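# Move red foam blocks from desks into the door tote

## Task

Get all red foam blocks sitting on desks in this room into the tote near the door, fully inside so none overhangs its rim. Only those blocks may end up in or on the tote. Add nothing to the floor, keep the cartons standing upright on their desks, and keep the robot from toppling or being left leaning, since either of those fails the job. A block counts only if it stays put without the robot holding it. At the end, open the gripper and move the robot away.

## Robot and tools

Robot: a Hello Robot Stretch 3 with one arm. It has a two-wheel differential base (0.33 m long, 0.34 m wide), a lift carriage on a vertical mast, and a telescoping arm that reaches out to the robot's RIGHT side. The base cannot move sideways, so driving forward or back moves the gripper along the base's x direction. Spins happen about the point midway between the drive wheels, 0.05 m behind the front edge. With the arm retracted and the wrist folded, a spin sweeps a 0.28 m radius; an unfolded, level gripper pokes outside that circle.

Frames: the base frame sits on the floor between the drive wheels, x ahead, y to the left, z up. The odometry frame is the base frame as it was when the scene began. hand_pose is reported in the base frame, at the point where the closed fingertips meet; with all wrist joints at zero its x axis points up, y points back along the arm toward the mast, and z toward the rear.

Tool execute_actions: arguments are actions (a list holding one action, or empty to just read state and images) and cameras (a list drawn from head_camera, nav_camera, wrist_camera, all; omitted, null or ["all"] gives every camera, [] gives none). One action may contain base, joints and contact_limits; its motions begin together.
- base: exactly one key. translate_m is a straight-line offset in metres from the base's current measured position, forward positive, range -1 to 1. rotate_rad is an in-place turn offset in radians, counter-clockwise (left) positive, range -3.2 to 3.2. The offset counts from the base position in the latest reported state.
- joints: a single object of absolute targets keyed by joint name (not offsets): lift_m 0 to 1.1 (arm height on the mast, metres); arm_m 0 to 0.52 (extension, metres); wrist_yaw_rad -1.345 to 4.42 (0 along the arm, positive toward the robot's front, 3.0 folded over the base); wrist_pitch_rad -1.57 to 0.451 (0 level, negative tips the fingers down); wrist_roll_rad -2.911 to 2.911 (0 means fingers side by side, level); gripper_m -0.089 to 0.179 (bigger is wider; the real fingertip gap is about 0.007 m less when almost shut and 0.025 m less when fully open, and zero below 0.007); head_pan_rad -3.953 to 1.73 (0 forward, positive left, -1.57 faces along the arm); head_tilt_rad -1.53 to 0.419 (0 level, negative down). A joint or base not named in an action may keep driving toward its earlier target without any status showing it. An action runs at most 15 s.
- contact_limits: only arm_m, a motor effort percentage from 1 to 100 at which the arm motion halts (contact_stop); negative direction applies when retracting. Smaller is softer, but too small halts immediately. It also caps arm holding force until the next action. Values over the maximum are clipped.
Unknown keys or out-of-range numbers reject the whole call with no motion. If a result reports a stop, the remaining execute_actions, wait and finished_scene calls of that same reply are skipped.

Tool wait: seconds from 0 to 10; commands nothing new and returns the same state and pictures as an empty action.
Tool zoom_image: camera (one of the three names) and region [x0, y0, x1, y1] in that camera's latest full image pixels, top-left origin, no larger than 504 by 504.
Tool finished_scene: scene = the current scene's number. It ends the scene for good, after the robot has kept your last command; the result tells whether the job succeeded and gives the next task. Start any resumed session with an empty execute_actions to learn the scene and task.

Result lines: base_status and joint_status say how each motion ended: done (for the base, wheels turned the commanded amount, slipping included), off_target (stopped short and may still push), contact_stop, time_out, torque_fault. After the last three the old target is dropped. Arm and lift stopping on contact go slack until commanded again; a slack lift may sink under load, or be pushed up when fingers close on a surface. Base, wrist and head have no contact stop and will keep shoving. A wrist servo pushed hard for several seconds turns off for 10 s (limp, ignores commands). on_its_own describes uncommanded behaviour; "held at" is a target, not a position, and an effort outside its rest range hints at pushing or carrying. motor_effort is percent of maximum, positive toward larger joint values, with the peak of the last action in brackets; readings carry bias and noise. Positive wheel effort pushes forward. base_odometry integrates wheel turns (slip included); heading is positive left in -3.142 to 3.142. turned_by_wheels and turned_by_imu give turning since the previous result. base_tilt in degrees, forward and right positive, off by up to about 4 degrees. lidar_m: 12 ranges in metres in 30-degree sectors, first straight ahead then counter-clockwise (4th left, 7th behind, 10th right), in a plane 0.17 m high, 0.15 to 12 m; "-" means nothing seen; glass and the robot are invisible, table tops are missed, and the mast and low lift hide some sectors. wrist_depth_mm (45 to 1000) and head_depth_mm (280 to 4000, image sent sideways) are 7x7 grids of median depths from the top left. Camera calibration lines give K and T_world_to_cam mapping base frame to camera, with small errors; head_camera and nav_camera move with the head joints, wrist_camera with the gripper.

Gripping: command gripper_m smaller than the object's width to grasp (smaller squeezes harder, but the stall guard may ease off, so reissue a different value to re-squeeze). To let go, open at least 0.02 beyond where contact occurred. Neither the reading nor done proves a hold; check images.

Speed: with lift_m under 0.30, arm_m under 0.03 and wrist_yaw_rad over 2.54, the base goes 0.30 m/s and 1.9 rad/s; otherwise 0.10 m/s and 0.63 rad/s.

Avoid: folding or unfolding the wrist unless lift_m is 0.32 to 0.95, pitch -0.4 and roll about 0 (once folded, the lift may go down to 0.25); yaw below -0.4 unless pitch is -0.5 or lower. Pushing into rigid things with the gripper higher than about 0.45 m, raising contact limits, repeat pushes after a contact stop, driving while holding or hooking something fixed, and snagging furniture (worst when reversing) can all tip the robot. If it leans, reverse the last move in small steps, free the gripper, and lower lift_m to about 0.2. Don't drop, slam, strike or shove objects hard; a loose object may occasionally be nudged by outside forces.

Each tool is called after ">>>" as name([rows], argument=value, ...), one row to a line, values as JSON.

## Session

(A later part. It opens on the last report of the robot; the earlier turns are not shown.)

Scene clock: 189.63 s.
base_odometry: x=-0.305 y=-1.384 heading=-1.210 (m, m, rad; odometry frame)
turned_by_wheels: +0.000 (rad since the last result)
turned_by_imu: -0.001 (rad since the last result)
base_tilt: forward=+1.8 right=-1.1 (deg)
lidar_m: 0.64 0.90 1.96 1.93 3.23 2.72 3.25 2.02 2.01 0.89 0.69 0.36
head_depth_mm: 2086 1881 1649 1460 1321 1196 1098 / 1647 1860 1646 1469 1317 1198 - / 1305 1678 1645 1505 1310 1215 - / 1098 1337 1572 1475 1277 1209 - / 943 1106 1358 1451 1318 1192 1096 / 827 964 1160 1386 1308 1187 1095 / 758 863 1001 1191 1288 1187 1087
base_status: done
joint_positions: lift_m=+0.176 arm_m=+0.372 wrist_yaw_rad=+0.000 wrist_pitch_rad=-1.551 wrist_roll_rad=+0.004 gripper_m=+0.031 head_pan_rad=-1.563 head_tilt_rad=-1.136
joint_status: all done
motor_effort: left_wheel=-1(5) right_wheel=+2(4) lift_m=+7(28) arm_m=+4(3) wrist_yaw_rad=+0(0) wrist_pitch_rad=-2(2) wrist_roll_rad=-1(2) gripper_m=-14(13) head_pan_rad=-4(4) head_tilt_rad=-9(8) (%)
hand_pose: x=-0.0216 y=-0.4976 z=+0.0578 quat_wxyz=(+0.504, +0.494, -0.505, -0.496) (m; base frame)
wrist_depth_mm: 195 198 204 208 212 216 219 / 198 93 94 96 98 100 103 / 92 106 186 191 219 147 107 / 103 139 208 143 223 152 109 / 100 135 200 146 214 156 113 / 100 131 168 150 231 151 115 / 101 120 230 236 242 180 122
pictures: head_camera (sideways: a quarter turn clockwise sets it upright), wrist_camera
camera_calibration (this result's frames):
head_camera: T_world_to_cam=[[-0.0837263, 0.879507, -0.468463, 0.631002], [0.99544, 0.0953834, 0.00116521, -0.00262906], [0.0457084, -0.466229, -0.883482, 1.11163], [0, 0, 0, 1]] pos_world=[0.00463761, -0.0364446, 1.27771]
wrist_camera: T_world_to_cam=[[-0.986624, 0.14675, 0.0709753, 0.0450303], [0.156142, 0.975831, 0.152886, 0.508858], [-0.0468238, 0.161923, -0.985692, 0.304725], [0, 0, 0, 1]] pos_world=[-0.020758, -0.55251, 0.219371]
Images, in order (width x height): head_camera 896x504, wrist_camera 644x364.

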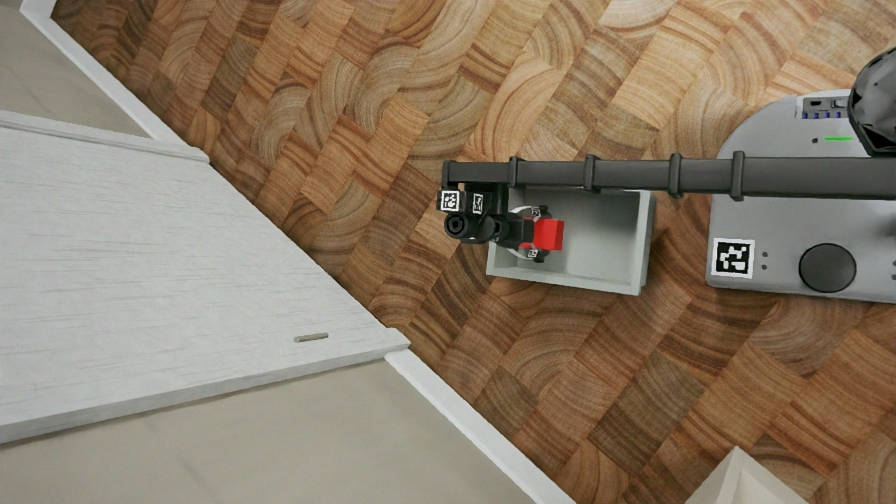

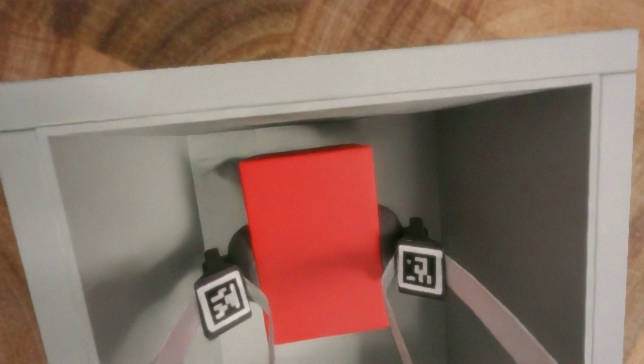

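>>> execute_actions([
  {"joints": {"lift_m": 0.148}},
], cameras=[])

>>> execute_actions([
  {"joints": {"gripper_m": 0.095}},
], cameras=["wrist_camera"])

Scene clock: 191.83 s.
base_odometry: x=-0.305 y=-1.384 heading=-1.210 (m, m, rad; odometry frame)
turned_by_wheels: +0.000 (rad since the last result)
turned_by_imu: +0.000 (rad since the last result)
base_tilt: forward=+1.7 right=-1.1 (deg)
lidar_m: 0.64 0.90 1.95 1.92 3.24 2.72 3.26 2.01 2.02 0.89 0.69 0.36
head_depth_mm: 2072 1886 1654 1462 1314 1201 1101 / 1645 1860 1648 1467 1311 1201 - / 1304 1663 1637 1486 1313 1209 - / 1095 1326 1576 1472 1272 1215 - / 943 1107 1359 1452 1316 1191 1094 / 830 969 1160 1383 1303 1186 1094 / 761 863 1002 1192 1287 1189 1094
base_status: not commanded
joint_positions: lift_m=+0.149 arm_m=+0.372 wrist_yaw_rad=+0.000 wrist_pitch_rad=-1.551 wrist_roll_rad=+0.004 gripper_m=+0.031 head_pan_rad=-1.563 head_tilt_rad=-1.136
joint_status: all done
motor_effort: left_wheel=-2(2) right_wheel=+2(2) lift_m=+7(7) arm_m=+3(4) wrist_yaw_rad=+0(0) wrist_pitch_rad=-1(2) wrist_roll_rad=-2(1) gripper_m=-14(15) head_pan_rad=-3(4) head_tilt_rad=-9(9) (%)
hand_pose: x=-0.0216 y=-0.4976 z=+0.0308 quat_wxyz=(+0.504, +0.494, -0.505, -0.496) (m; base frame)
wrist_depth_mm: 171 173 176 69 70 71 73 / - 66 68 69 71 73 86 / - 107 183 185 192 148 102 / 103 140 186 143 197 151 105 / 100 136 190 146 201 156 107 / 98 131 167 150 208 151 109 / 95 119 202 206 212 180 111
pictures: none
No camera images: the call's "cameras" was empty. Leave "cameras" out to get every camera's image.

Scene clock: 192.97 s.
base_odometry: x=-0.305 y=-1.384 heading=-1.210 (m, m, rad; odometry frame)
turned_by_wheels: +0.000 (rad since the last result)
turned_by_imu: +0.000 (rad since the last result)
base_tilt: forward=+1.7 right=-1.1 (deg)
lidar_m: 0.64 0.90 1.96 1.92 3.23 2.71 3.27 2.01 2.02 0.89 0.69 0.36
head_depth_mm: 2090 1884 1646 1465 1319 1198 1102 / 1651 1853 1641 1455 1322 1194 - / 1301 1653 1635 1488 1313 1209 - / 1098 1330 1582 1476 1277 1210 - / 944 1107 1364 1453 1307 1191 1100 / 825 967 1163 1391 1308 1194 1092 / 756 864 999 1187 1286 1189 1092
base_status: not commanded
joint_positions: lift_m=+0.149 arm_m=+0.372 wrist_yaw_rad=+0.000 wrist_pitch_rad=-1.551 wrist_roll_rad=+0.004 gripper_m=+0.095 head_pan_rad=-1.563 head_tilt_rad=-1.136
joint_status: all done
motor_effort: left_wheel=-2(1) right_wheel=+2(2) lift_m=+7(8) arm_m=+3(4) wrist_yaw_rad=+0(0) wrist_pitch_rad=-2(1) wrist_roll_rad=-1(2) gripper_m=+0(81) head_pan_rad=-3(4) head_tilt_rad=-8(8) (%)
hand_pose: x=-0.0216 y=-0.4976 z=+0.0308 quat_wxyz=(+0.504, +0.494, -0.505, -0.496) (m; base frame)
wrist_depth_mm: 171 173 176 69 70 71 73 / - 66 68 69 71 73 86 / - 107 182 186 193 148 103 / 103 140 186 146 197 151 104 / 100 135 190 149 201 155 107 / 98 122 197 153 207 149 108 / 95 117 201 207 212 179 107
pictures: wrist_camera
camera_calibration (this result's frames):
wrist_camera: T_world_to_cam=[[-0.986624, 0.146748, 0.0709773, 0.0469458], [0.156142, 0.975829, 0.1529, 0.512982], [-0.0468239, 0.161937, -0.98569, 0.278114], [0, 0, 0, 1]] pos_world=[-0.020758, -0.552509, 0.192368]
Images, in order (width x height): wrist_camera 644x364.

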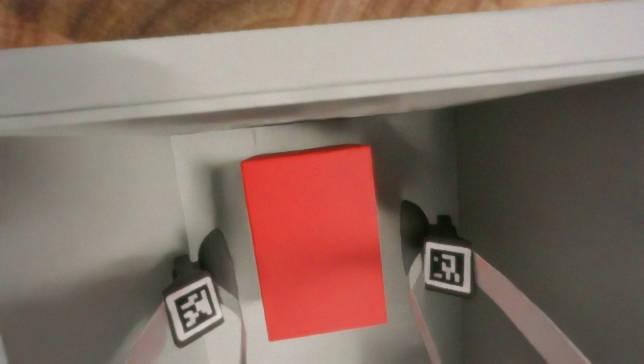

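>>> execute_actions([
  {"joints": {"lift_m": 0.33, "arm_m": 0.2}},
], cameras=["wrist_camera"])

>>> execute_actions([
  {"base": {"rotate_rad": -0.965}, "joints": {"arm_m": 0.0, "wrist_pitch_rad": -0.4, "wrist_yaw_rad": 3.0, "gripper_m": 0.05, "head_pan_rad": -3.0, "head_tilt_rad": -0.5}},
], cameras=["head_camera"])

>>> execute_actions([
  {"base": {"translate_m": -1.0}, "joints": {"lift_m": 0.28}},
], cameras=["head_camera"])

Scene clock: 205.80 s.
base_odometry: x=-0.305 y=-1.384 heading=-1.210 (m, m, rad; odometry frame)
turned_by_wheels: +0.000 (rad since the last result)
turned_by_imu: -0.001 (rad since the last result)
base_tilt: forward=+1.7 right=-1.1 (deg)
lidar_m: 0.64 0.90 1.96 1.93 3.22 2.72 3.27 2.01 2.02 0.89 0.69 0.36
head_depth_mm: 2088 1882 1660 1468 1322 1197 1114 / 1649 1850 1648 1462 1316 1198 - / 1305 1649 1642 1459 - 1212 - / 1096 1331 1580 1453 1270 1212 - / 943 1106 1362 1455 1314 1195 1095 / 828 966 1166 1384 1310 1192 1089 / 760 863 1004 1188 1288 1187 1090
base_status: not commanded
joint_positions: lift_m=+0.329 arm_m=+0.200 wrist_yaw_rad=+0.000 wrist_pitch_rad=-1.552 wrist_roll_rad=+0.004 gripper_m=+0.095 head_pan_rad=-1.563 head_tilt_rad=-1.136
joint_status: all done
motor_effort: left_wheel=-1(2) right_wheel=+2(2) lift_m=+31(36) arm_m=-3(5) wrist_yaw_rad=+0(1) wrist_pitch_rad=-1(2) wrist_roll_rad=-2(2) gripper_m=+1(1) head_pan_rad=-4(4) head_tilt_rad=-8(8) (%)
hand_pose: x=-0.0216 y=-0.3260 z=+0.2113 quat_wxyz=(+0.504, +0.494, -0.505, -0.496) (m; base frame)
wrist_depth_mm: 333 336 314 352 321 372 382 / 342 349 351 360 343 383 391 / 349 353 360 372 358 391 403 / 356 363 351 376 338 399 409 / 370 373 285 289 321 409 422 / 372 381 393 399 412 422 434 / 385 391 400 - - - 451
pictures: wrist_camera
camera_calibration (this result's frames):
wrist_camera: T_world_to_cam=[[-0.986626, 0.146701, 0.0710426, 0.00892154], [0.156126, 0.975763, 0.153332, 0.317822], [-0.0468269, 0.162373, -0.985618, 0.42841], [0, 0, 0, 1]] pos_world=[-0.0207571, -0.38099, 0.372883]
Images, in order (width x height): wrist_camera 644x364.

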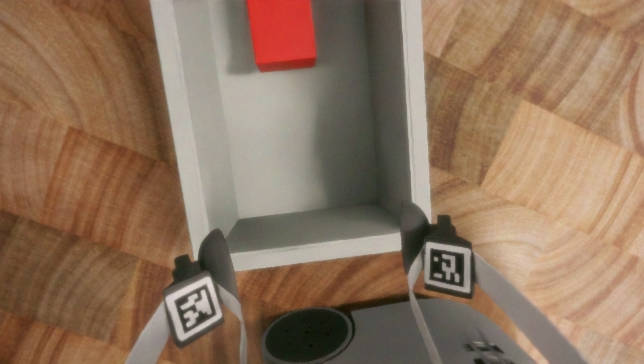

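Scene clock: 208.50 s.
base_odometry: x=-0.305 y=-1.384 heading=-2.175 (m, m, rad; odometry frame)
turned_by_wheels: -0.965 (rad since the last result)
turned_by_imu: -0.986 (rad since the last result)
base_tilt: forward=+1.7 right=-1.1 (deg)
lidar_m: 0.68 0.36 0.65 0.93 1.96 1.92 2.74 2.71 2.61 2.01 1.99 0.86
head_depth_mm: 2946 3208 3558 3220 2205 1698 1368 / 2875 3145 3451 3147 2201 1683 1367 / 2776 3005 3309 3083 2167 1667 1354 / 2702 2945 3124 2922 2135 1653 1343 / 2665 2876 2429 3020 2128 1646 1337 / 2600 2826 2372 2935 2092 1626 1325 / 2530 2748 2276 2894 2078 1604 1317
base_status: done
joint_positions: lift_m=+0.329 arm_m=+0.001 wrist_yaw_rad=+2.998 wrist_pitch_rad=-0.419 wrist_roll_rad=+0.004 gripper_m=+0.050 head_pan_rad=-2.993 head_tilt_rad=-0.507
joint_status: all done
motor_effort: left_wheel=+1(4) right_wheel=-2(6) lift_m=+31(31) arm_m=-4(4) wrist_yaw_rad=+2(7) wrist_pitch_rad=+6(7) wrist_roll_rad=-2(2) gripper_m=+0(81) head_pan_rad=-4(45) head_tilt_rad=+5(46) (%)
hand_pose: x=+0.0109 y=+0.0765 z=+0.3418 quat_wxyz=(+0.197, +0.701, +0.097, +0.678) (m; base frame)
wrist_depth_mm: - - 964 928 707 567 384 / - - - - 779 606 481 / - - - 869 772 451 545 / 995 - 908 791 646 494 589 / 784 749 742 675 548 517 589 / 631 609 - 578 519 527 515 / 537 522 - - 474 462 452
pictures: head_camera (sideways: a quarter turn clockwise sets it upright)
camera_calibration (this result's frames):
head_camera: T_world_to_cam=[[0.419911, 0.140753, -0.896584, 1.18587], [0.218388, -0.974544, -0.0507108, 0.0696687], [-0.880898, -0.174509, -0.439961, 0.540428], [0, 0, 0, 1]] pos_world=[-0.0371143, -0.00471054, 1.30454]
Images, in order (width x height): head_camera 896x504.

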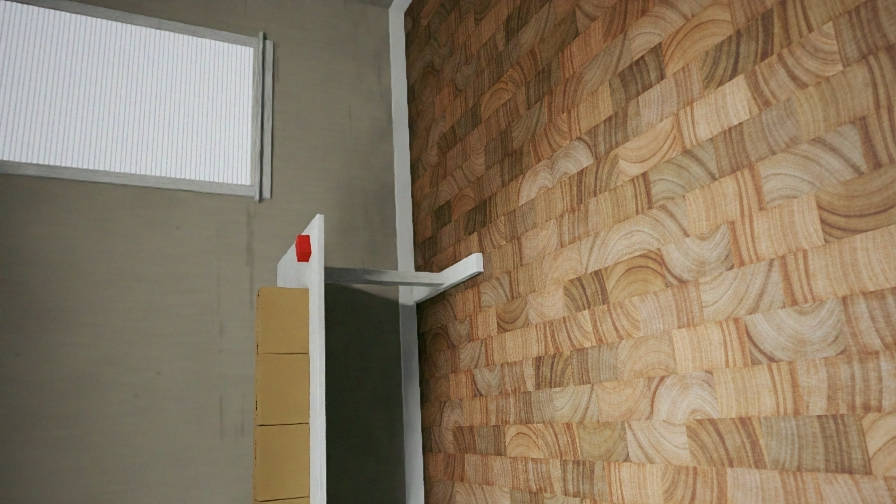

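Scene clock: 213.87 s.
base_odometry: x=+0.262 y=-0.561 heading=-2.175 (m, m, rad; odometry frame)
turned_by_wheels: +0.000 (rad since the last result)
turned_by_imu: +0.003 (rad since the last result)
base_tilt: forward=+1.7 right=-1.1 (deg)
lidar_m: 1.31 1.35 1.68 1.54 1.95 1.64 2.23 1.76 2.01 2.52 2.42 2.05
head_depth_mm: 2062 2262 2472 2699 2209 1699 1380 / 2001 2202 2397 2631 2190 1685 1361 / 1950 2115 2328 2563 2177 1666 1351 / 1916 2063 2265 2472 2146 1655 1355 / 1863 2021 2132 1948 2029 1650 1342 / 1827 1971 2056 2347 2102 1627 1328 / 1780 1918 1508 2269 2082 1612 1317
base_status: done
joint_positions: lift_m=+0.281 arm_m=+0.001 wrist_yaw_rad=+2.999 wrist_pitch_rad=-0.418 wrist_roll_rad=+0.004 gripper_m=+0.050 head_pan_rad=-2.993 head_tilt_rad=-0.507
joint_status: all done
motor_effort: left_wheel=+1(3) right_wheel=-1(8) lift_m=+8(27) arm_m=-4(4) wrist_yaw_rad=+2(2) wrist_pitch_rad=+6(6) wrist_roll_rad=-2(2) gripper_m=-1(0) head_pan_rad=-3(3) head_tilt_rad=+4(6) (%)
hand_pose: x=+0.0107 y=+0.0766 z=+0.2934 quat_wxyz=(+0.196, +0.701, +0.097, +0.678) (m; base frame)
wrist_depth_mm: - - - - - - - / - - - - - - - / - - - 995 953 894 836 / 907 - 797 761 733 696 667 / 688 666 664 605 608 564 546 / 565 549 - 534 470 481 467 / 476 484 - - 428 409 403
pictures: head_camera (sideways: a quarter turn clockwise sets it upright)
camera_calibration (this result's frames):
head_camera: T_world_to_cam=[[0.41914, 0.140614, -0.896967, 1.18638], [0.218291, -0.974562, -0.0507737, 0.0697513], [-0.881289, -0.174519, -0.439173, 0.539405], [0, 0, 0, 1]] pos_world=[-0.0371123, -0.00470785, 1.30457]
Images, in order (width x height): head_camera 896x504.

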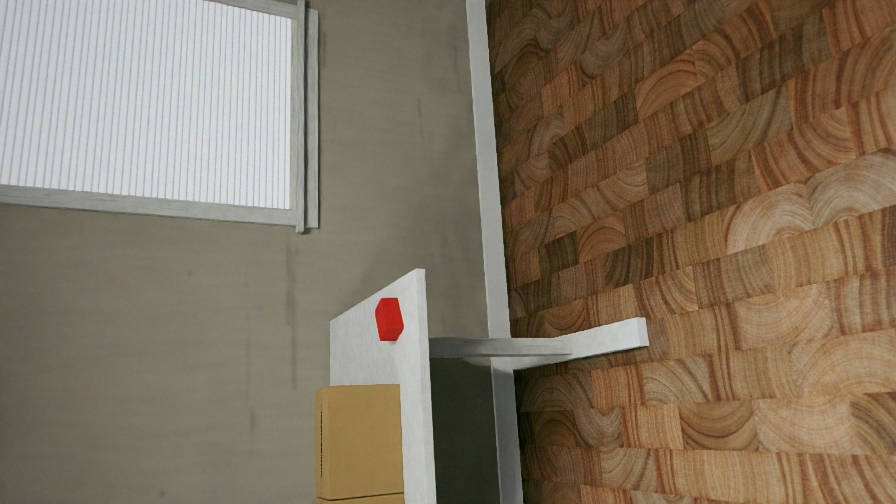

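>>> execute_actions(actions=[])

Scene clock: 217.37 s.
base_odometry: x=+0.262 y=-0.561 heading=-2.175 (m, m, rad; odometry frame)
turned_by_wheels: +0.000 (rad since the last result)
turned_by_imu: -0.001 (rad since the last result)
base_tilt: forward=+1.8 right=-1.1 (deg)
lidar_m: 1.31 1.35 1.68 1.54 1.95 1.65 2.23 1.76 2.01 2.52 2.41 2.05
head_depth_mm: 2059 2251 2471 2714 2240 1706 1374 / 1999 2190 2386 2642 2187 1685 1372 / 1962 2118 2315 2561 2170 1666 1356 / 1907 2074 2243 2480 2147 1651 1350 / 1856 2018 2137 1942 2051 1638 1329 / 1828 1975 2044 2332 2105 1630 1325 / 1783 1916 1517 2268 2075 1609 1309
base_status: done
joint_positions: lift_m=+0.281 arm_m=+0.001 wrist_yaw_rad=+2.999 wrist_pitch_rad=-0.418 wrist_roll_rad=+0.004 gripper_m=+0.050 head_pan_rad=-2.993 head_tilt_rad=-0.507
joint_status: all done
motor_effort: left_wheel=+0(3) right_wheel=-1(8) lift_m=+7(27) arm_m=-3(4) wrist_yaw_rad=+0(2) wrist_pitch_rad=+6(6) wrist_roll_rad=-2(2) gripper_m=+0(0) head_pan_rad=-3(3) head_tilt_rad=+5(6) (%)
hand_pose: x=+0.0107 y=+0.0766 z=+0.2934 quat_wxyz=(+0.196, +0.701, +0.097, +0.678) (m; base frame)
wrist_depth_mm: - - - - - - - / - - - - - - - / - - - - 978 890 828 / 886 - 799 769 722 693 660 / 695 666 661 613 605 575 540 / 567 543 - 524 471 480 462 / 479 485 - - 427 413 399
pictures: head_camera (sideways: a quarter turn clockwise sets it upright), nav_camera (sideways: a quarter turn counterclockwise sets it upright), wrist_camera
camera_calibration (this result's frames):
head_camera: T_world_to_cam=[[0.41914, 0.140614, -0.896967, 1.18638], [0.218291, -0.974562, -0.0507737, 0.0697513], [-0.881289, -0.174519, -0.439173, 0.539405], [0, 0, 0, 1]] pos_world=[-0.0371123, -0.00470785, 1.30457]
nav_camera: T_world_to_cam=[[-0.470858, -0.125162, 0.873285, -1.0948], [-0.216934, 0.975918, 0.0229047, 0.0234801], [-0.855121, -0.17866, -0.486671, 0.593418], [0, 0, 0, 1]] pos_world=[-0.00295937, -0.0539218, 1.24434]
wrist_camera: T_world_to_cam=[[0.958799, -0.264926, -0.102557, 0.0375949], [-0.232461, -0.524146, -0.819288, 0.311807], [0.163295, 0.809373, -0.564136, 0.270006], [0, 0, 0, 1]] pos_world=[-0.00765352, -0.0451432, 0.411636]
Images, in order (width x height): head_camera 896x504, nav_camera 672x504, wrist_camera 644x364.

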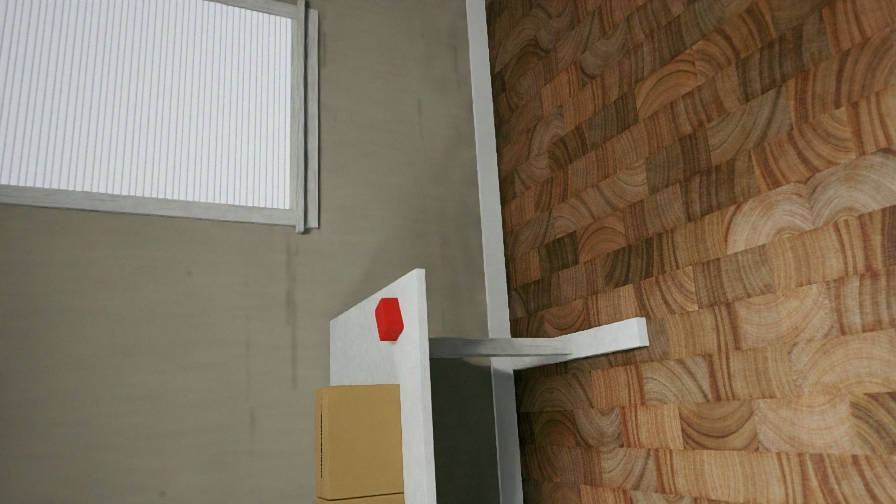

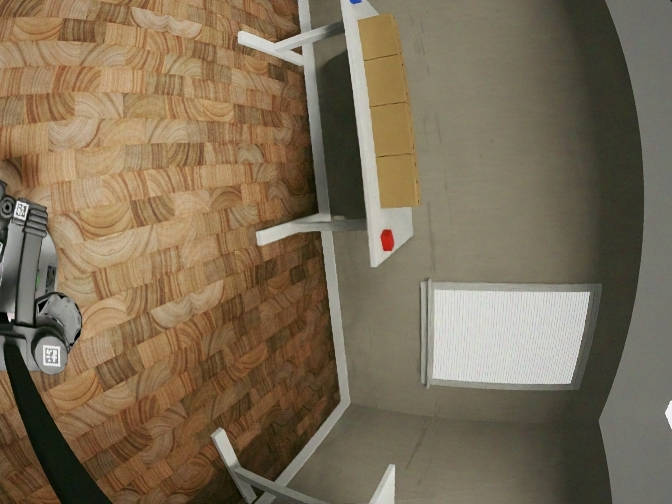

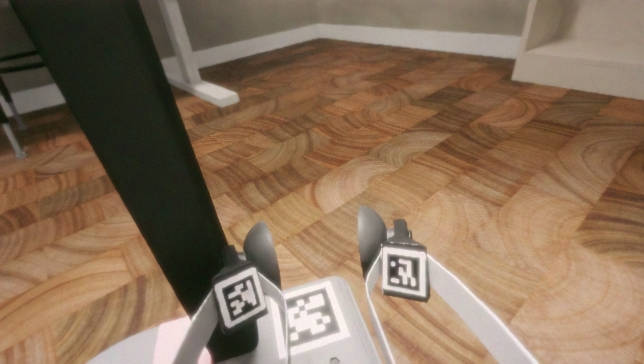

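>>> execute_actions([
  {"base": {"translate_m": -0.5}, "joints": {"lift_m": 0.293, "head_pan_rad": -2.75, "head_tilt_rad": -0.6}},
], cameras=[])

>>> execute_actions([
  {"base": {"translate_m": -0.25}, "joints": {"lift_m": 0.56, "wrist_yaw_rad": 0.0, "head_pan_rad": -2.55, "head_tilt_rad": -0.65}},
], cameras=["head_camera"])

Scene clock: 228.67 s.
base_odometry: x=+0.546 y=-0.150 heading=-2.175 (m, m, rad; odometry frame)
turned_by_wheels: +0.000 (rad since the last result)
turned_by_imu: +0.001 (rad since the last result)
base_tilt: forward=+1.8 right=-1.1 (deg)
lidar_m: 1.81 1.75 2.18 1.14 1.27 1.83 1.76 1.29 1.77 2.71 2.62 2.65
head_depth_mm: 1453 1603 1753 1965 1984 1564 1294 / 1453 1595 1754 1963 1957 1560 1290 / 1453 1592 1756 1931 1933 1539 1280 / 1448 1590 1677 1155 1851 1527 1270 / 1450 1594 1684 1195 1911 1518 1263 / 1443 1582 1160 1152 1889 1508 1262 / 1452 1587 1138 1150 1871 1496 1249
base_status: done
joint_positions: lift_m=+0.292 arm_m=+0.001 wrist_yaw_rad=+2.999 wrist_pitch_rad=-0.418 wrist_roll_rad=+0.004 gripper_m=+0.050 head_pan_rad=-2.757 head_tilt_rad=-0.593
joint_status: all done
motor_effort: left_wheel=+0(7) right_wheel=-1(8) lift_m=+31(35) arm_m=-3(4) wrist_yaw_rad=+1(1) wrist_pitch_rad=+6(6) wrist_roll_rad=-1(2) gripper_m=-1(0) head_pan_rad=+4(28) head_tilt_rad=-5(17) (%)
hand_pose: x=+0.0107 y=+0.0766 z=+0.3050 quat_wxyz=(+0.196, +0.701, +0.097, +0.678) (m; base frame)
wrist_depth_mm: - - - - - - - / - - - - - - - / - - - - 960 924 871 / 933 - 842 789 759 717 682 / 720 683 683 629 617 583 563 / 577 561 - 539 484 491 468 / 489 495 - - 436 425 411
pictures: none
No camera images: the call's "cameras" was empty. Leave "cameras" out to get every camera's image.

Scene clock: 232.63 s.
base_odometry: x=+0.688 y=+0.056 heading=-2.174 (m, m, rad; odometry frame)
turned_by_wheels: +0.000 (rad since the last result)
turned_by_imu: +0.000 (rad since the last result)
base_tilt: forward=+1.7 right=-1.2 (deg)
lidar_m: 2.06 1.97 1.60 1.11 1.63 1.73 1.53 1.07 1.61 1.69 2.70 2.92
head_depth_mm: 1214 1325 1464 1642 1788 1503 1262 / 1234 1343 1486 1680 1814 1494 1251 / 1250 1376 1469 1030 1718 1482 1247 / 1281 1411 1504 1055 1488 1472 1242 / 1298 1448 1497 966 1745 1468 1230 / 1331 1477 1018 983 1787 1451 1229 / 1357 1508 1000 995 1778 1437 1224
base_status: done
joint_positions: lift_m=+0.559 arm_m=+0.001 wrist_yaw_rad=+0.002 wrist_pitch_rad=-0.418 wrist_roll_rad=+0.004 gripper_m=+0.050 head_pan_rad=-2.557 head_tilt_rad=-0.642
joint_status: all done
motor_effort: left_wheel=+0(5) right_wheel=-1(7) lift_m=+31(29) arm_m=-3(4) wrist_yaw_rad=-2(1) wrist_pitch_rad=+6(6) wrist_roll_rad=-2(1) gripper_m=-1(1) head_pan_rad=+4(23) head_tilt_rad=-4(12) (%)
hand_pose: x=-0.0212 y=-0.3700 z=+0.5720 quat_wxyz=(+0.691, +0.147, -0.693, -0.147) (m; base frame)
wrist_depth_mm: - - - - - - - / - - - - - - - / - - - - - - - / - - - - - - - / - - - - - 946 913 / 966 927 910 871 787 817 787 / 806 779 745 738 718 689 675
pictures: head_camera (sideways: a quarter turn clockwise sets it upright)
camera_calibration (this result's frames):
head_camera: T_world_to_cam=[[0.418574, 0.369243, -0.829732, 1.0987], [0.61452, -0.787856, -0.0406014, 0.054083], [-0.668701, -0.492893, -0.556683, 0.691006], [0, 0, 0, 1]] pos_world=[-0.0310441, -0.0224849, 1.29849]
Images, in order (width x height): head_camera 896x504.

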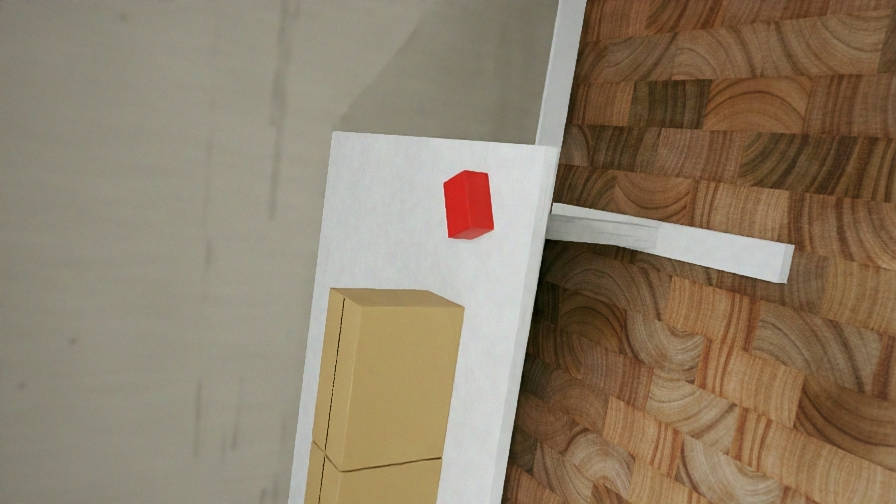

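>>> zoom_image(camera="head_camera", region=[380, 120, 600, 300])

Region (380, 120, 600, 300) of head_camera's 896x504 image, scaled by 2.291, with more detail than that image has; it fills the top 412 rows of this view, and the rest is white.

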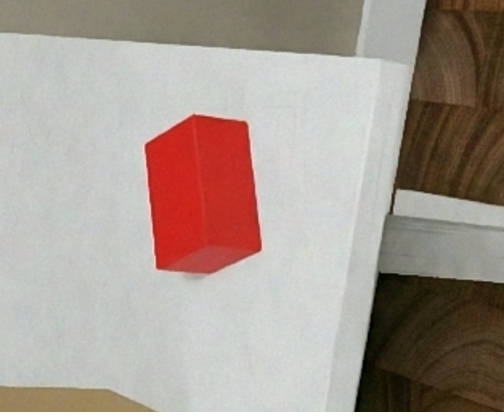

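>>> execute_actions([
  {"base": {"translate_m": -0.705}, "joints": {"lift_m": 0.95, "arm_m": 0.31, "wrist_pitch_rad": -1.555, "wrist_roll_rad": -0.85, "gripper_m": 0.125, "head_pan_rad": -1.6, "head_tilt_rad": -0.9}},
], cameras=["head_camera", "wrist_camera"])

Scene clock: 246.43 s.
base_odometry: x=+1.088 y=+0.637 heading=-2.174 (m, m, rad; odometry frame)
turned_by_wheels: +0.000 (rad since the last result)
turned_by_imu: +0.002 (rad since the last result)
base_tilt: forward=+1.7 right=-1.2 (deg)
lidar_m: 2.76 2.62 1.33 0.98 1.32 1.12 0.87 0.86 0.56 1.35 3.05 3.48
head_depth_mm: 1066 - 919 787 707 1287 1137 / 1229 - 962 781 673 1251 1137 / 1501 - 941 756 638 1228 1136 / 1708 1227 - 752 628 1198 1126 / 2104 829 757 751 647 1225 1127 / 1613 930 909 804 1437 1269 1117 / 1422 1199 1939 1741 1459 1263 1116
base_status: done
joint_positions: lift_m=+0.949 arm_m=+0.310 wrist_yaw_rad=+0.000 wrist_pitch_rad=-1.550 wrist_roll_rad=-0.845 gripper_m=+0.125 head_pan_rad=-1.607 head_tilt_rad=-0.889
joint_status: all done
motor_effort: left_wheel=+0(3) right_wheel=+0(5) lift_m=+31(32) arm_m=+3(5) wrist_yaw_rad=+0(2) wrist_pitch_rad=-2(5) wrist_roll_rad=-2(4) gripper_m=+0(81) head_pan_rad=+4(44) head_tilt_rad=-7(32) (%)
hand_pose: x=-0.0215 y=-0.4361 z=+0.8313 quat_wxyz=(+0.668, +0.654, -0.253, -0.249) (m; base frame)
wrist_depth_mm: 891 924 254 261 196 165 144 / 900 938 260 264 270 280 289 / 952 955 265 271 280 286 293 / 982 987 269 274 285 294 301 / 979 988 275 239 291 303 310 / 999 - 286 245 300 310 318 / - - - - 308 318 327
pictures: head_camera (sideways: a quarter turn clockwise sets it upright), wrist_camera
camera_calibration (this result's frames):
head_camera: T_world_to_cam=[[-0.0503036, 0.741062, -0.669549, 0.892774], [0.998572, 0.049396, -0.0203513, 0.0253671], [0.0179915, -0.669617, -0.742489, 0.928506], [0, 0, 0, 1]] pos_world=[0.0028737, -0.0411111, 1.28768]
wrist_camera: T_world_to_cam=[[-0.761303, -0.642598, 0.0865194, -0.371047], [-0.626646, 0.763457, 0.156358, 0.21822], [-0.166529, 0.0648188, -0.983904, 1.01081], [0, 0, 0, 1]] pos_world=[0.0225969, -0.470555, 0.992524]
Images, in order (width x height): head_camera 896x504, wrist_camera 644x364.

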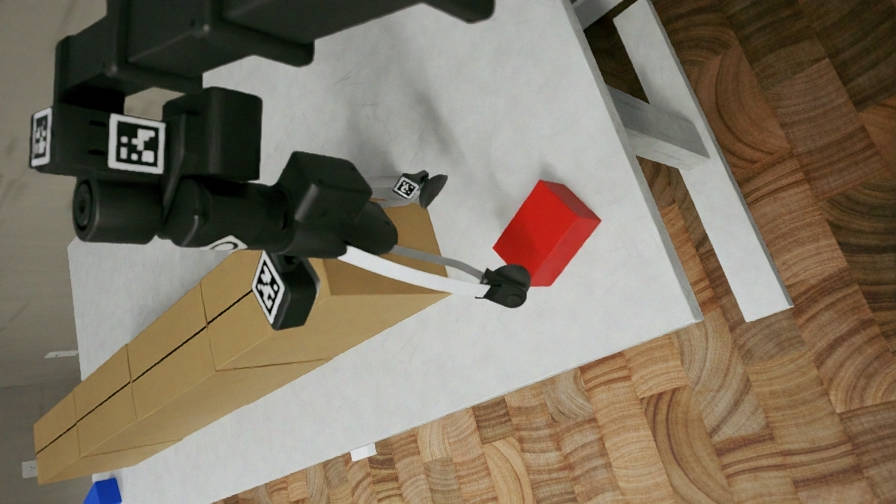

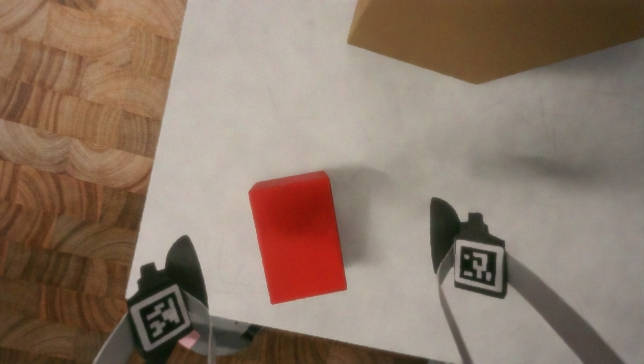

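>>> execute_actions([
  {"base": {"translate_m": -0.009}, "joints": {"lift_m": 0.865, "arm_m": 0.284}},
], cameras=["wrist_camera"])

Scene clock: 250.70 s.
base_odometry: x=+1.093 y=+0.644 heading=-2.174 (m, m, rad; odometry frame)
turned_by_wheels: +0.000 (rad since the last result)
turned_by_imu: -0.001 (rad since the last result)
base_tilt: forward=+1.7 right=-1.1 (deg)
lidar_m: 2.78 2.63 1.52 0.98 1.32 1.11 0.87 0.85 0.56 1.34 3.04 3.45
head_depth_mm: 1089 1149 1022 - - 1300 1119 / 1254 1302 - 773 680 1275 1133 / 1480 1355 - 756 642 1239 1132 / 1665 1236 672 735 623 1212 1132 / 2084 830 711 751 648 1208 1125 / 1617 903 909 786 1414 1269 1124 / 1407 1167 1032 1734 1465 1265 1115
base_status: done
joint_positions: lift_m=+0.866 arm_m=+0.284 wrist_yaw_rad=+0.000 wrist_pitch_rad=-1.550 wrist_roll_rad=-0.845 gripper_m=+0.125 head_pan_rad=-1.607 head_tilt_rad=-0.889
joint_status: all done
motor_effort: left_wheel=+0(5) right_wheel=-1(6) lift_m=+7(29) arm_m=-4(4) wrist_yaw_rad=+0(0) wrist_pitch_rad=-2(2) wrist_roll_rad=-2(2) gripper_m=-1(1) head_pan_rad=+4(4) head_tilt_rad=-6(6) (%)
hand_pose: x=-0.0215 y=-0.4105 z=+0.7478 quat_wxyz=(+0.668, +0.654, -0.253, -0.249) (m; base frame)
wrist_depth_mm: 835 173 176 179 185 188 193 / 849 176 180 184 188 193 198 / 862 180 183 187 193 199 205 / 878 184 187 146 197 203 209 / 895 187 190 150 202 209 215 / 907 190 197 154 207 214 220 / 939 200 202 206 214 220 227
pictures: wrist_camera
camera_calibration (this result's frames):
wrist_camera: T_world_to_cam=[[-0.761296, -0.64263, 0.086347, -0.347291], [-0.626655, 0.763408, 0.156563, 0.211605], [-0.16653, 0.0650811, -0.983886, 0.92707], [0, 0, 0, 1]] pos_world=[0.0225974, -0.445055, 0.908989]
Images, in order (width x height): wrist_camera 644x364.

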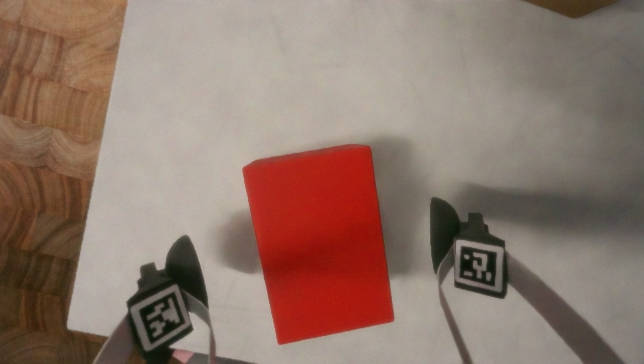

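Well centered. Grip.

>>> execute_actions([
  {"joints": {"gripper_m": 0.03}},
], cameras=["wrist_camera"])

Scene clock: 252.53 s.
base_odometry: x=+1.093 y=+0.644 heading=-2.174 (m, m, rad; odometry frame)
turned_by_wheels: +0.000 (rad since the last result)
turned_by_imu: +0.000 (rad since the last result)
base_tilt: forward=+1.6 right=-1.1 (deg)
lidar_m: 2.79 2.63 1.53 0.98 1.32 1.11 0.87 0.85 0.56 1.34 3.06 3.48
head_depth_mm: 1086 1148 999 - - 1296 1123 / 1255 1304 - 769 681 1266 1139 / 1482 1354 - 758 642 1241 1128 / 1649 1233 672 748 624 1211 1124 / 2076 831 712 751 648 1204 1126 / 1615 902 911 785 1407 1271 1118 / 1402 1165 1032 1724 1462 1262 1117
base_status: not commanded
joint_positions: lift_m=+0.866 arm_m=+0.284 wrist_yaw_rad=+0.000 wrist_pitch_rad=-1.550 wrist_roll_rad=-0.845 gripper_m=+0.031 head_pan_rad=-1.607 head_tilt_rad=-0.889
joint_status: all done
motor_effort: left_wheel=+0(0) right_wheel=-1(0) lift_m=+7(7) arm_m=-4(4) wrist_yaw_rad=+0(1) wrist_pitch_rad=-2(2) wrist_roll_rad=-2(2) gripper_m=-14(88) head_pan_rad=+4(4) head_tilt_rad=-7(7) (%)
hand_pose: x=-0.0215 y=-0.4105 z=+0.7478 quat_wxyz=(+0.668, +0.654, -0.253, -0.249) (m; base frame)
wrist_depth_mm: 819 173 175 180 185 188 194 / 833 177 179 183 188 193 198 / 850 180 183 188 193 197 203 / 870 184 185 144 197 204 209 / 901 187 190 147 202 208 213 / 933 192 171 151 208 214 219 / 933 198 204 156 215 220 225
pictures: wrist_camera
camera_calibration (this result's frames):
wrist_camera: T_world_to_cam=[[-0.761296, -0.64263, 0.086347, -0.347291], [-0.626655, 0.763408, 0.156563, 0.211605], [-0.16653, 0.0650812, -0.983886, 0.92707], [0, 0, 0, 1]] pos_world=[0.0225974, -0.445055, 0.908989]
Images, in order (width x height): wrist_camera 644x364.

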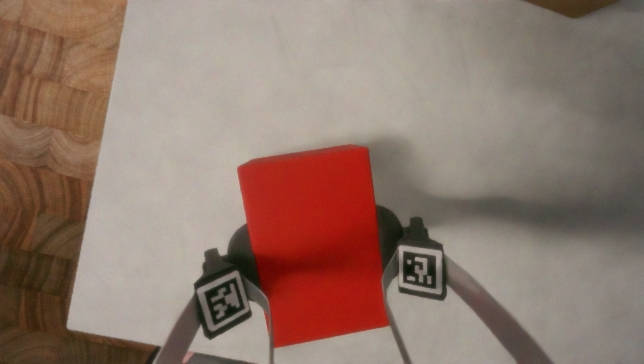

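>>> execute_actions([
  {"base": {"translate_m": 0.16}, "joints": {"lift_m": 0.9, "arm_m": 0.12, "wrist_roll_rad": 0.0, "head_pan_rad": -1.9, "head_tilt_rad": -1.0}},
], cameras=["head_camera"])

Scene clock: 264.37 s.
base_odometry: x=+1.003 y=+0.512 heading=-2.174 (m, m, rad; odometry frame)
turned_by_wheels: +0.000 (rad since the last result)
turned_by_imu: -0.002 (rad since the last result)
base_tilt: forward=+1.8 right=-1.1 (deg)
lidar_m: 2.62 2.49 1.26 0.97 1.39 1.30 1.01 1.00 0.64 1.56 2.95 3.34
head_depth_mm: 1009 1030 842 - - - 1101 / 1107 1028 - - - 1243 1127 / 1203 1052 - 678 1283 1244 1147 / 1279 1081 - 676 638 1219 1137 / 1283 728 - - 503 1199 1117 / 1273 740 - 1539 1388 1224 1101 / 862 882 866 1588 1382 1227 1096
base_status: done
joint_positions: lift_m=+0.899 arm_m=+0.120 wrist_yaw_rad=+0.000 wrist_pitch_rad=-1.551 wrist_roll_rad=-0.005 gripper_m=+0.031 head_pan_rad=-1.893 head_tilt_rad=-0.988
joint_status: all done
motor_effort: left_wheel=+0(4) right_wheel=-1(4) lift_m=+32(30) arm_m=-3(3) wrist_yaw_rad=+0(0) wrist_pitch_rad=-2(2) wrist_roll_rad=+2(2) gripper_m=-14(14) head_pan_rad=-4(30) head_tilt_rad=-7(22) (%)
hand_pose: x=-0.0216 y=-0.2462 z=+0.7813 quat_wxyz=(+0.506, +0.496, -0.503, -0.494) (m; base frame)
wrist_depth_mm: 858 898 897 886 217 222 227 / 886 895 914 932 221 227 919 / 896 910 938 955 228 - - / 921 931 942 144 - - - / 937 966 965 147 - - - / 976 985 562 150 - - - / 967 - - 155 - - -
pictures: head_camera (sideways: a quarter turn clockwise sets it upright)
camera_calibration (this result's frames):
head_camera: T_world_to_cam=[[0.180627, 0.784217, -0.593613, 0.792425], [0.972418, -0.232943, -0.0118481, 0.0144543], [-0.14757, -0.5751, -0.804663, 1.01036], [0, 0, 0, 1]] pos_world=[-0.0080902, -0.0370072, 1.28357]
Images, in order (width x height): head_camera 896x504.

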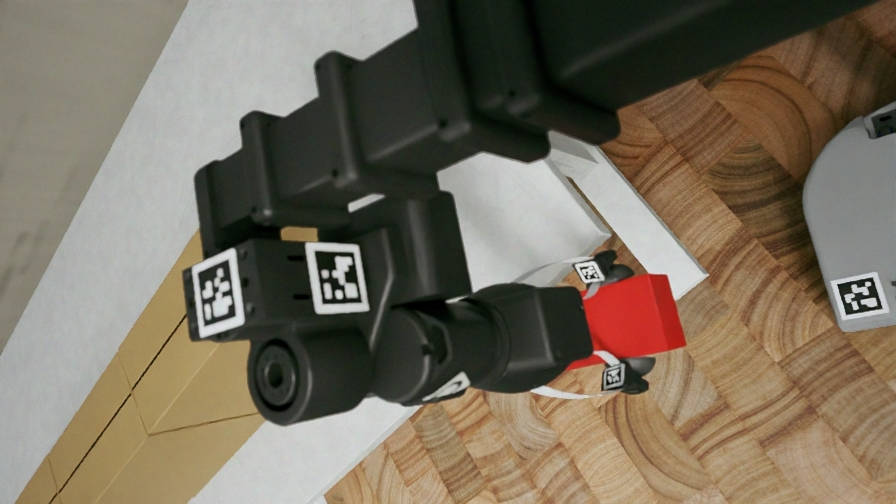

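>>> execute_actions([
  {"base": {"translate_m": 0.2}, "joints": {"lift_m": 0.72, "arm_m": 0.0, "wrist_pitch_rad": -0.4, "wrist_yaw_rad": 1.5, "head_pan_rad": -0.3, "head_tilt_rad": -0.6}},
], cameras=["wrist_camera"])

>>> execute_actions([
  {"base": {"translate_m": 1.0}, "joints": {"lift_m": 0.28, "wrist_yaw_rad": 3.0}},
], cameras=["head_camera", "wrist_camera"])

Scene clock: 271.27 s.
base_odometry: x=+0.889 y=+0.348 heading=-2.174 (m, m, rad; odometry frame)
turned_by_wheels: +0.000 (rad since the last result)
turned_by_imu: -0.002 (rad since the last result)
base_tilt: forward=+1.7 right=-1.2 (deg)
lidar_m: 2.42 2.30 1.40 0.99 1.47 1.54 1.20 0.77 0.78 1.65 2.86 3.18
head_depth_mm: 3284 3400 3592 2639 1958 1552 1293 / 3384 3708 3867 2614 1932 1541 1283 / 3062 3503 3662 2596 1915 1536 1272 / 2849 3099 3341 2555 1912 1527 1269 / 2648 2897 3137 2495 1882 1503 1262 / 2445 2674 2920 2477 1884 1501 1254 / 2308 2500 2696 2432 1859 1488 1242
base_status: done
joint_positions: lift_m=+0.721 arm_m=+0.001 wrist_yaw_rad=+1.498 wrist_pitch_rad=-0.422 wrist_roll_rad=-0.004 gripper_m=+0.031 head_pan_rad=-0.307 head_tilt_rad=-0.606
joint_status: all done
motor_effort: left_wheel=+1(4) right_wheel=-1(5) lift_m=+8(29) arm_m=-4(5) wrist_yaw_rad=+2(3) wrist_pitch_rad=+7(8) wrist_roll_rad=+1(2) gripper_m=-15(14) head_pan_rad=+4(45) head_tilt_rad=+3(36) (%)
hand_pose: x=+0.2019 y=-0.1619 z=+0.7324 quat_wxyz=(+0.608, +0.579, -0.404, +0.363) (m; base frame)
wrist_depth_mm: - - - - - - - / - - - - - - - / - - - - - - - / - - - 144 - - - / - - - 148 - - - / - - 582 151 963 - 964 / - 972 906 156 897 866 837
pictures: wrist_camera
camera_calibration (this result's frames):
wrist_camera: T_world_to_cam=[[-0.194569, -0.976255, -0.095228, -0.0515862], [-0.543906, 0.188171, -0.817776, 0.767964], [0.816277, -0.107319, -0.567604, 0.401778], [0, 0, 0, 1]] pos_world=[0.079701, -0.151751, 0.851161]
Images, in order (width x height): wrist_camera 644x364.

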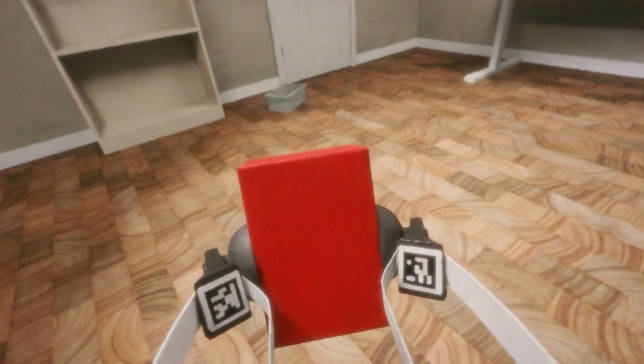

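Scene clock: 278.97 s.
base_odometry: x=+0.322 y=-0.476 heading=-2.174 (m, m, rad; odometry frame)
turned_by_wheels: +0.000 (rad since the last result)
turned_by_imu: -0.005 (rad since the last result)
base_tilt: forward=+1.7 right=-1.1 (deg)
lidar_m: 1.41 1.42 1.78 1.53 1.28 1.55 2.13 1.66 1.95 2.53 2.47 2.17
head_depth_mm: 2448 2771 3103 2687 1962 1551 1294 / 2197 2477 2857 2611 1944 1546 1284 / 1975 2200 2473 2568 1923 1532 1271 / 1814 2004 2252 2419 1899 1524 1266 / 1668 1851 2055 2251 1813 1511 1263 / 1576 1715 1892 2100 1871 1506 1250 / 1477 1604 1746 1921 1852 1491 1242
base_status: done
joint_positions: lift_m=+0.281 arm_m=+0.001 wrist_yaw_rad=+2.999 wrist_pitch_rad=-0.422 wrist_roll_rad=-0.004 gripper_m=+0.031 head_pan_rad=-0.307 head_tilt_rad=-0.605
joint_status: all done
motor_effort: left_wheel=+0(6) right_wheel=-1(6) lift_m=+8(7) arm_m=-4(4) wrist_yaw_rad=+1(4) wrist_pitch_rad=+7(7) wrist_roll_rad=+1(1) gripper_m=-13(13) head_pan_rad=+4(5) head_tilt_rad=+4(5) (%)
hand_pose: x=+0.0106 y=+0.0761 z=+0.2925 quat_wxyz=(+0.197, +0.699, +0.099, +0.681) (m; base frame)
wrist_depth_mm: - - - - - - - / - - - - - - - / - - - 998 946 890 862 / 889 810 161 144 722 687 675 / 684 663 146 147 592 575 547 / 562 541 - 150 462 481 463 / 476 476 - 154 419 417 401
pictures: head_camera (sideways: a quarter turn clockwise sets it upright), wrist_camera
camera_calibration (this result's frames):
head_camera: T_world_to_cam=[[-0.520522, 0.0841846, -0.849688, 1.13045], [0.228255, 0.972631, -0.0434646, 0.0601689], [0.822774, -0.21657, -0.525491, 0.641326], [0, 0, 0, 1]] pos_world=[0.0470221, -0.0147962, 1.30015]
wrist_camera: T_world_to_cam=[[0.960217, -0.262486, -0.0953062, 0.0351193], [-0.225778, -0.528882, -0.818113, 0.310748], [0.164338, 0.807084, -0.567105, 0.27094], [0, 0, 0, 1]] pos_world=[-0.00808791, -0.0451039, 0.411225]
Images, in order (width x height): head_camera 896x504, wrist_camera 644x364.

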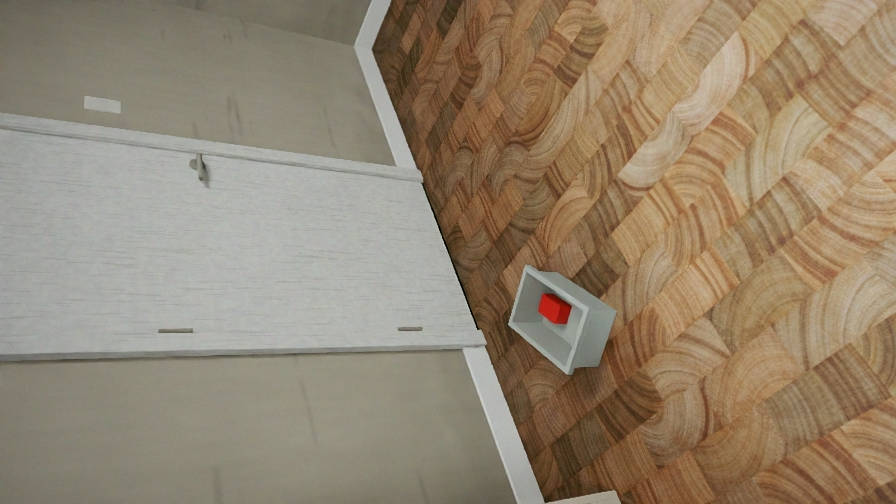

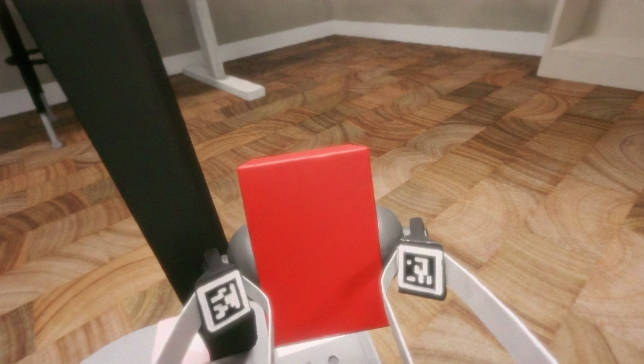

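>>> zoom_image(camera="head_camera", region=[460, 240, 660, 400])

Region (460, 240, 660, 400) of head_camera's 896x504 image, scaled by 2.520, with more detail than that image has; it fills the top 403 rows of this view, and the rest is white.

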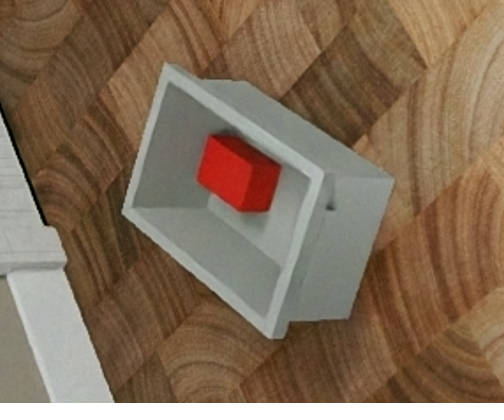

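>>> execute_actions([
  {"base": {"translate_m": 0.845}, "joints": {"lift_m": 0.293}},
], cameras=[])

>>> execute_actions([
  {"base": {"rotate_rad": 1.978}, "joints": {"head_pan_rad": -2.3, "head_tilt_rad": -1.05}},
], cameras=["head_camera"])

Scene clock: 302.80 s.
base_odometry: x=-0.158 y=-1.171 heading=-2.174 (m, m, rad; odometry frame)
turned_by_wheels: +0.000 (rad since the last result)
turned_by_imu: -0.004 (rad since the last result)
base_tilt: forward=+1.7 right=-1.1 (deg)
lidar_m: 0.92 0.58 0.91 0.95 2.27 1.86 2.49 2.52 3.05 2.56 2.09 1.14
head_depth_mm: 1254 1431 1665 2069 1968 1553 1295 / 1130 1281 1465 1701 1887 1543 1283 / 1031 1147 1305 1497 1730 1531 1239 / 944 1042 1163 1320 1524 1518 1220 / 895 981 1087 1216 1383 1475 1258 / 834 909 999 1106 1242 1381 1248 / 780 843 920 1012 1120 1258 1245
base_status: done
joint_positions: lift_m=+0.292 arm_m=+0.001 wrist_yaw_rad=+2.999 wrist_pitch_rad=-0.422 wrist_roll_rad=-0.004 gripper_m=+0.031 head_pan_rad=-0.307 head_tilt_rad=-0.605
joint_status: all done
motor_effort: left_wheel=+1(6) right_wheel=-2(4) lift_m=+31(32) arm_m=-4(4) wrist_yaw_rad=+1(2) wrist_pitch_rad=+7(7) wrist_roll_rad=+1(1) gripper_m=-13(14) head_pan_rad=+4(4) head_tilt_rad=+3(4) (%)
hand_pose: x=+0.0106 y=+0.0761 z=+0.3041 quat_wxyz=(+0.197, +0.699, +0.099, +0.681) (m; base frame)
wrist_depth_mm: - - - - 978 780 653 / - - - - 993 834 686 / - - - - 819 705 665 / 910 828 161 144 734 657 551 / 700 673 145 147 606 584 554 / 569 561 - 150 473 496 480 / 486 489 - 154 435 427 413
pictures: none
No camera images: the call's "cameras" was empty. Leave "cameras" out to get every camera's image.

Scene clock: 305.20 s.
base_odometry: x=-0.158 y=-1.171 heading=-0.196 (m, m, rad; odometry frame)
turned_by_wheels: +1.978 (rad since the last result)
turned_by_imu: +2.006 (rad since the last result)
base_tilt: forward=+1.7 right=-1.1 (deg)
lidar_m: 1.80 1.73 2.99 2.48 2.51 2.55 2.08 1.27 0.94 0.58 0.88 0.95
head_depth_mm: 1404 1785 1815 1570 1380 1226 1134 / 1250 1549 1776 1556 1378 1236 - / 1137 1381 1692 1561 1356 1226 - / 1037 1239 1523 1546 1330 1242 - / 976 1149 1389 1521 1363 1233 - / 905 1053 1247 1474 1354 1211 1081 / 844 968 1132 1369 1263 1211 1090
base_status: done
joint_positions: lift_m=+0.292 arm_m=+0.001 wrist_yaw_rad=+2.999 wrist_pitch_rad=-0.422 wrist_roll_rad=-0.004 gripper_m=+0.031 head_pan_rad=-2.293 head_tilt_rad=-1.037
joint_status: all done
motor_effort: left_wheel=-1(7) right_wheel=+2(11) lift_m=+32(31) arm_m=-4(3) wrist_yaw_rad=+1(1) wrist_pitch_rad=+7(7) wrist_roll_rad=+1(1) gripper_m=-15(13) head_pan_rad=-4(48) head_tilt_rad=-7(40) (%)
hand_pose: x=+0.0106 y=+0.0761 z=+0.3041 quat_wxyz=(+0.197, +0.699, +0.099, +0.681) (m; base frame)
wrist_depth_mm: - - - - - - - / - - - - - - - / - - - - 988 917 882 / 905 829 162 144 752 704 697 / 704 672 145 147 600 582 561 / 565 557 - 151 472 495 477 / 487 493 - 154 432 431 416
pictures: head_camera (sideways: a quarter turn clockwise sets it upright)
camera_calibration (this result's frames):
head_camera: T_world_to_cam=[[0.49061, 0.67337, -0.553059, 0.7377], [0.805262, -0.592871, -0.00750833, 0.00982343], [-0.332949, -0.441674, -0.833108, 1.04847], [0, 0, 0, 1]] pos_world=[-0.0207457, -0.0278385, 1.28156]
Images, in order (width x height): head_camera 896x504.

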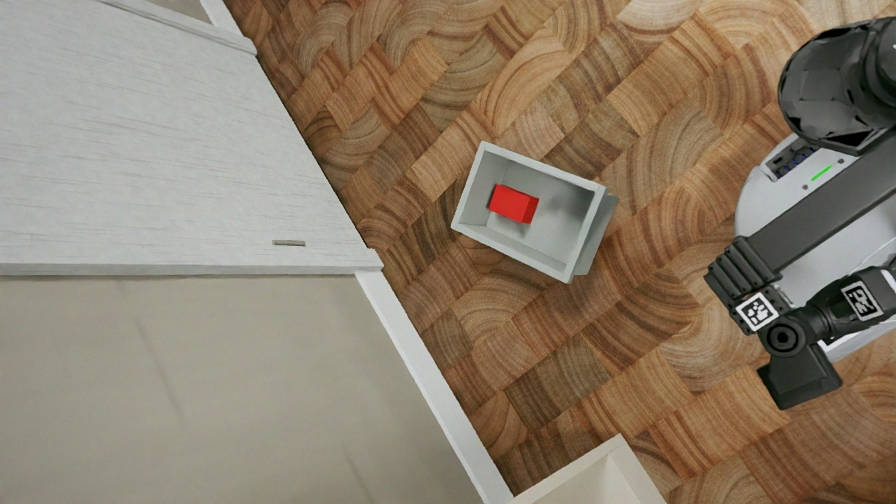

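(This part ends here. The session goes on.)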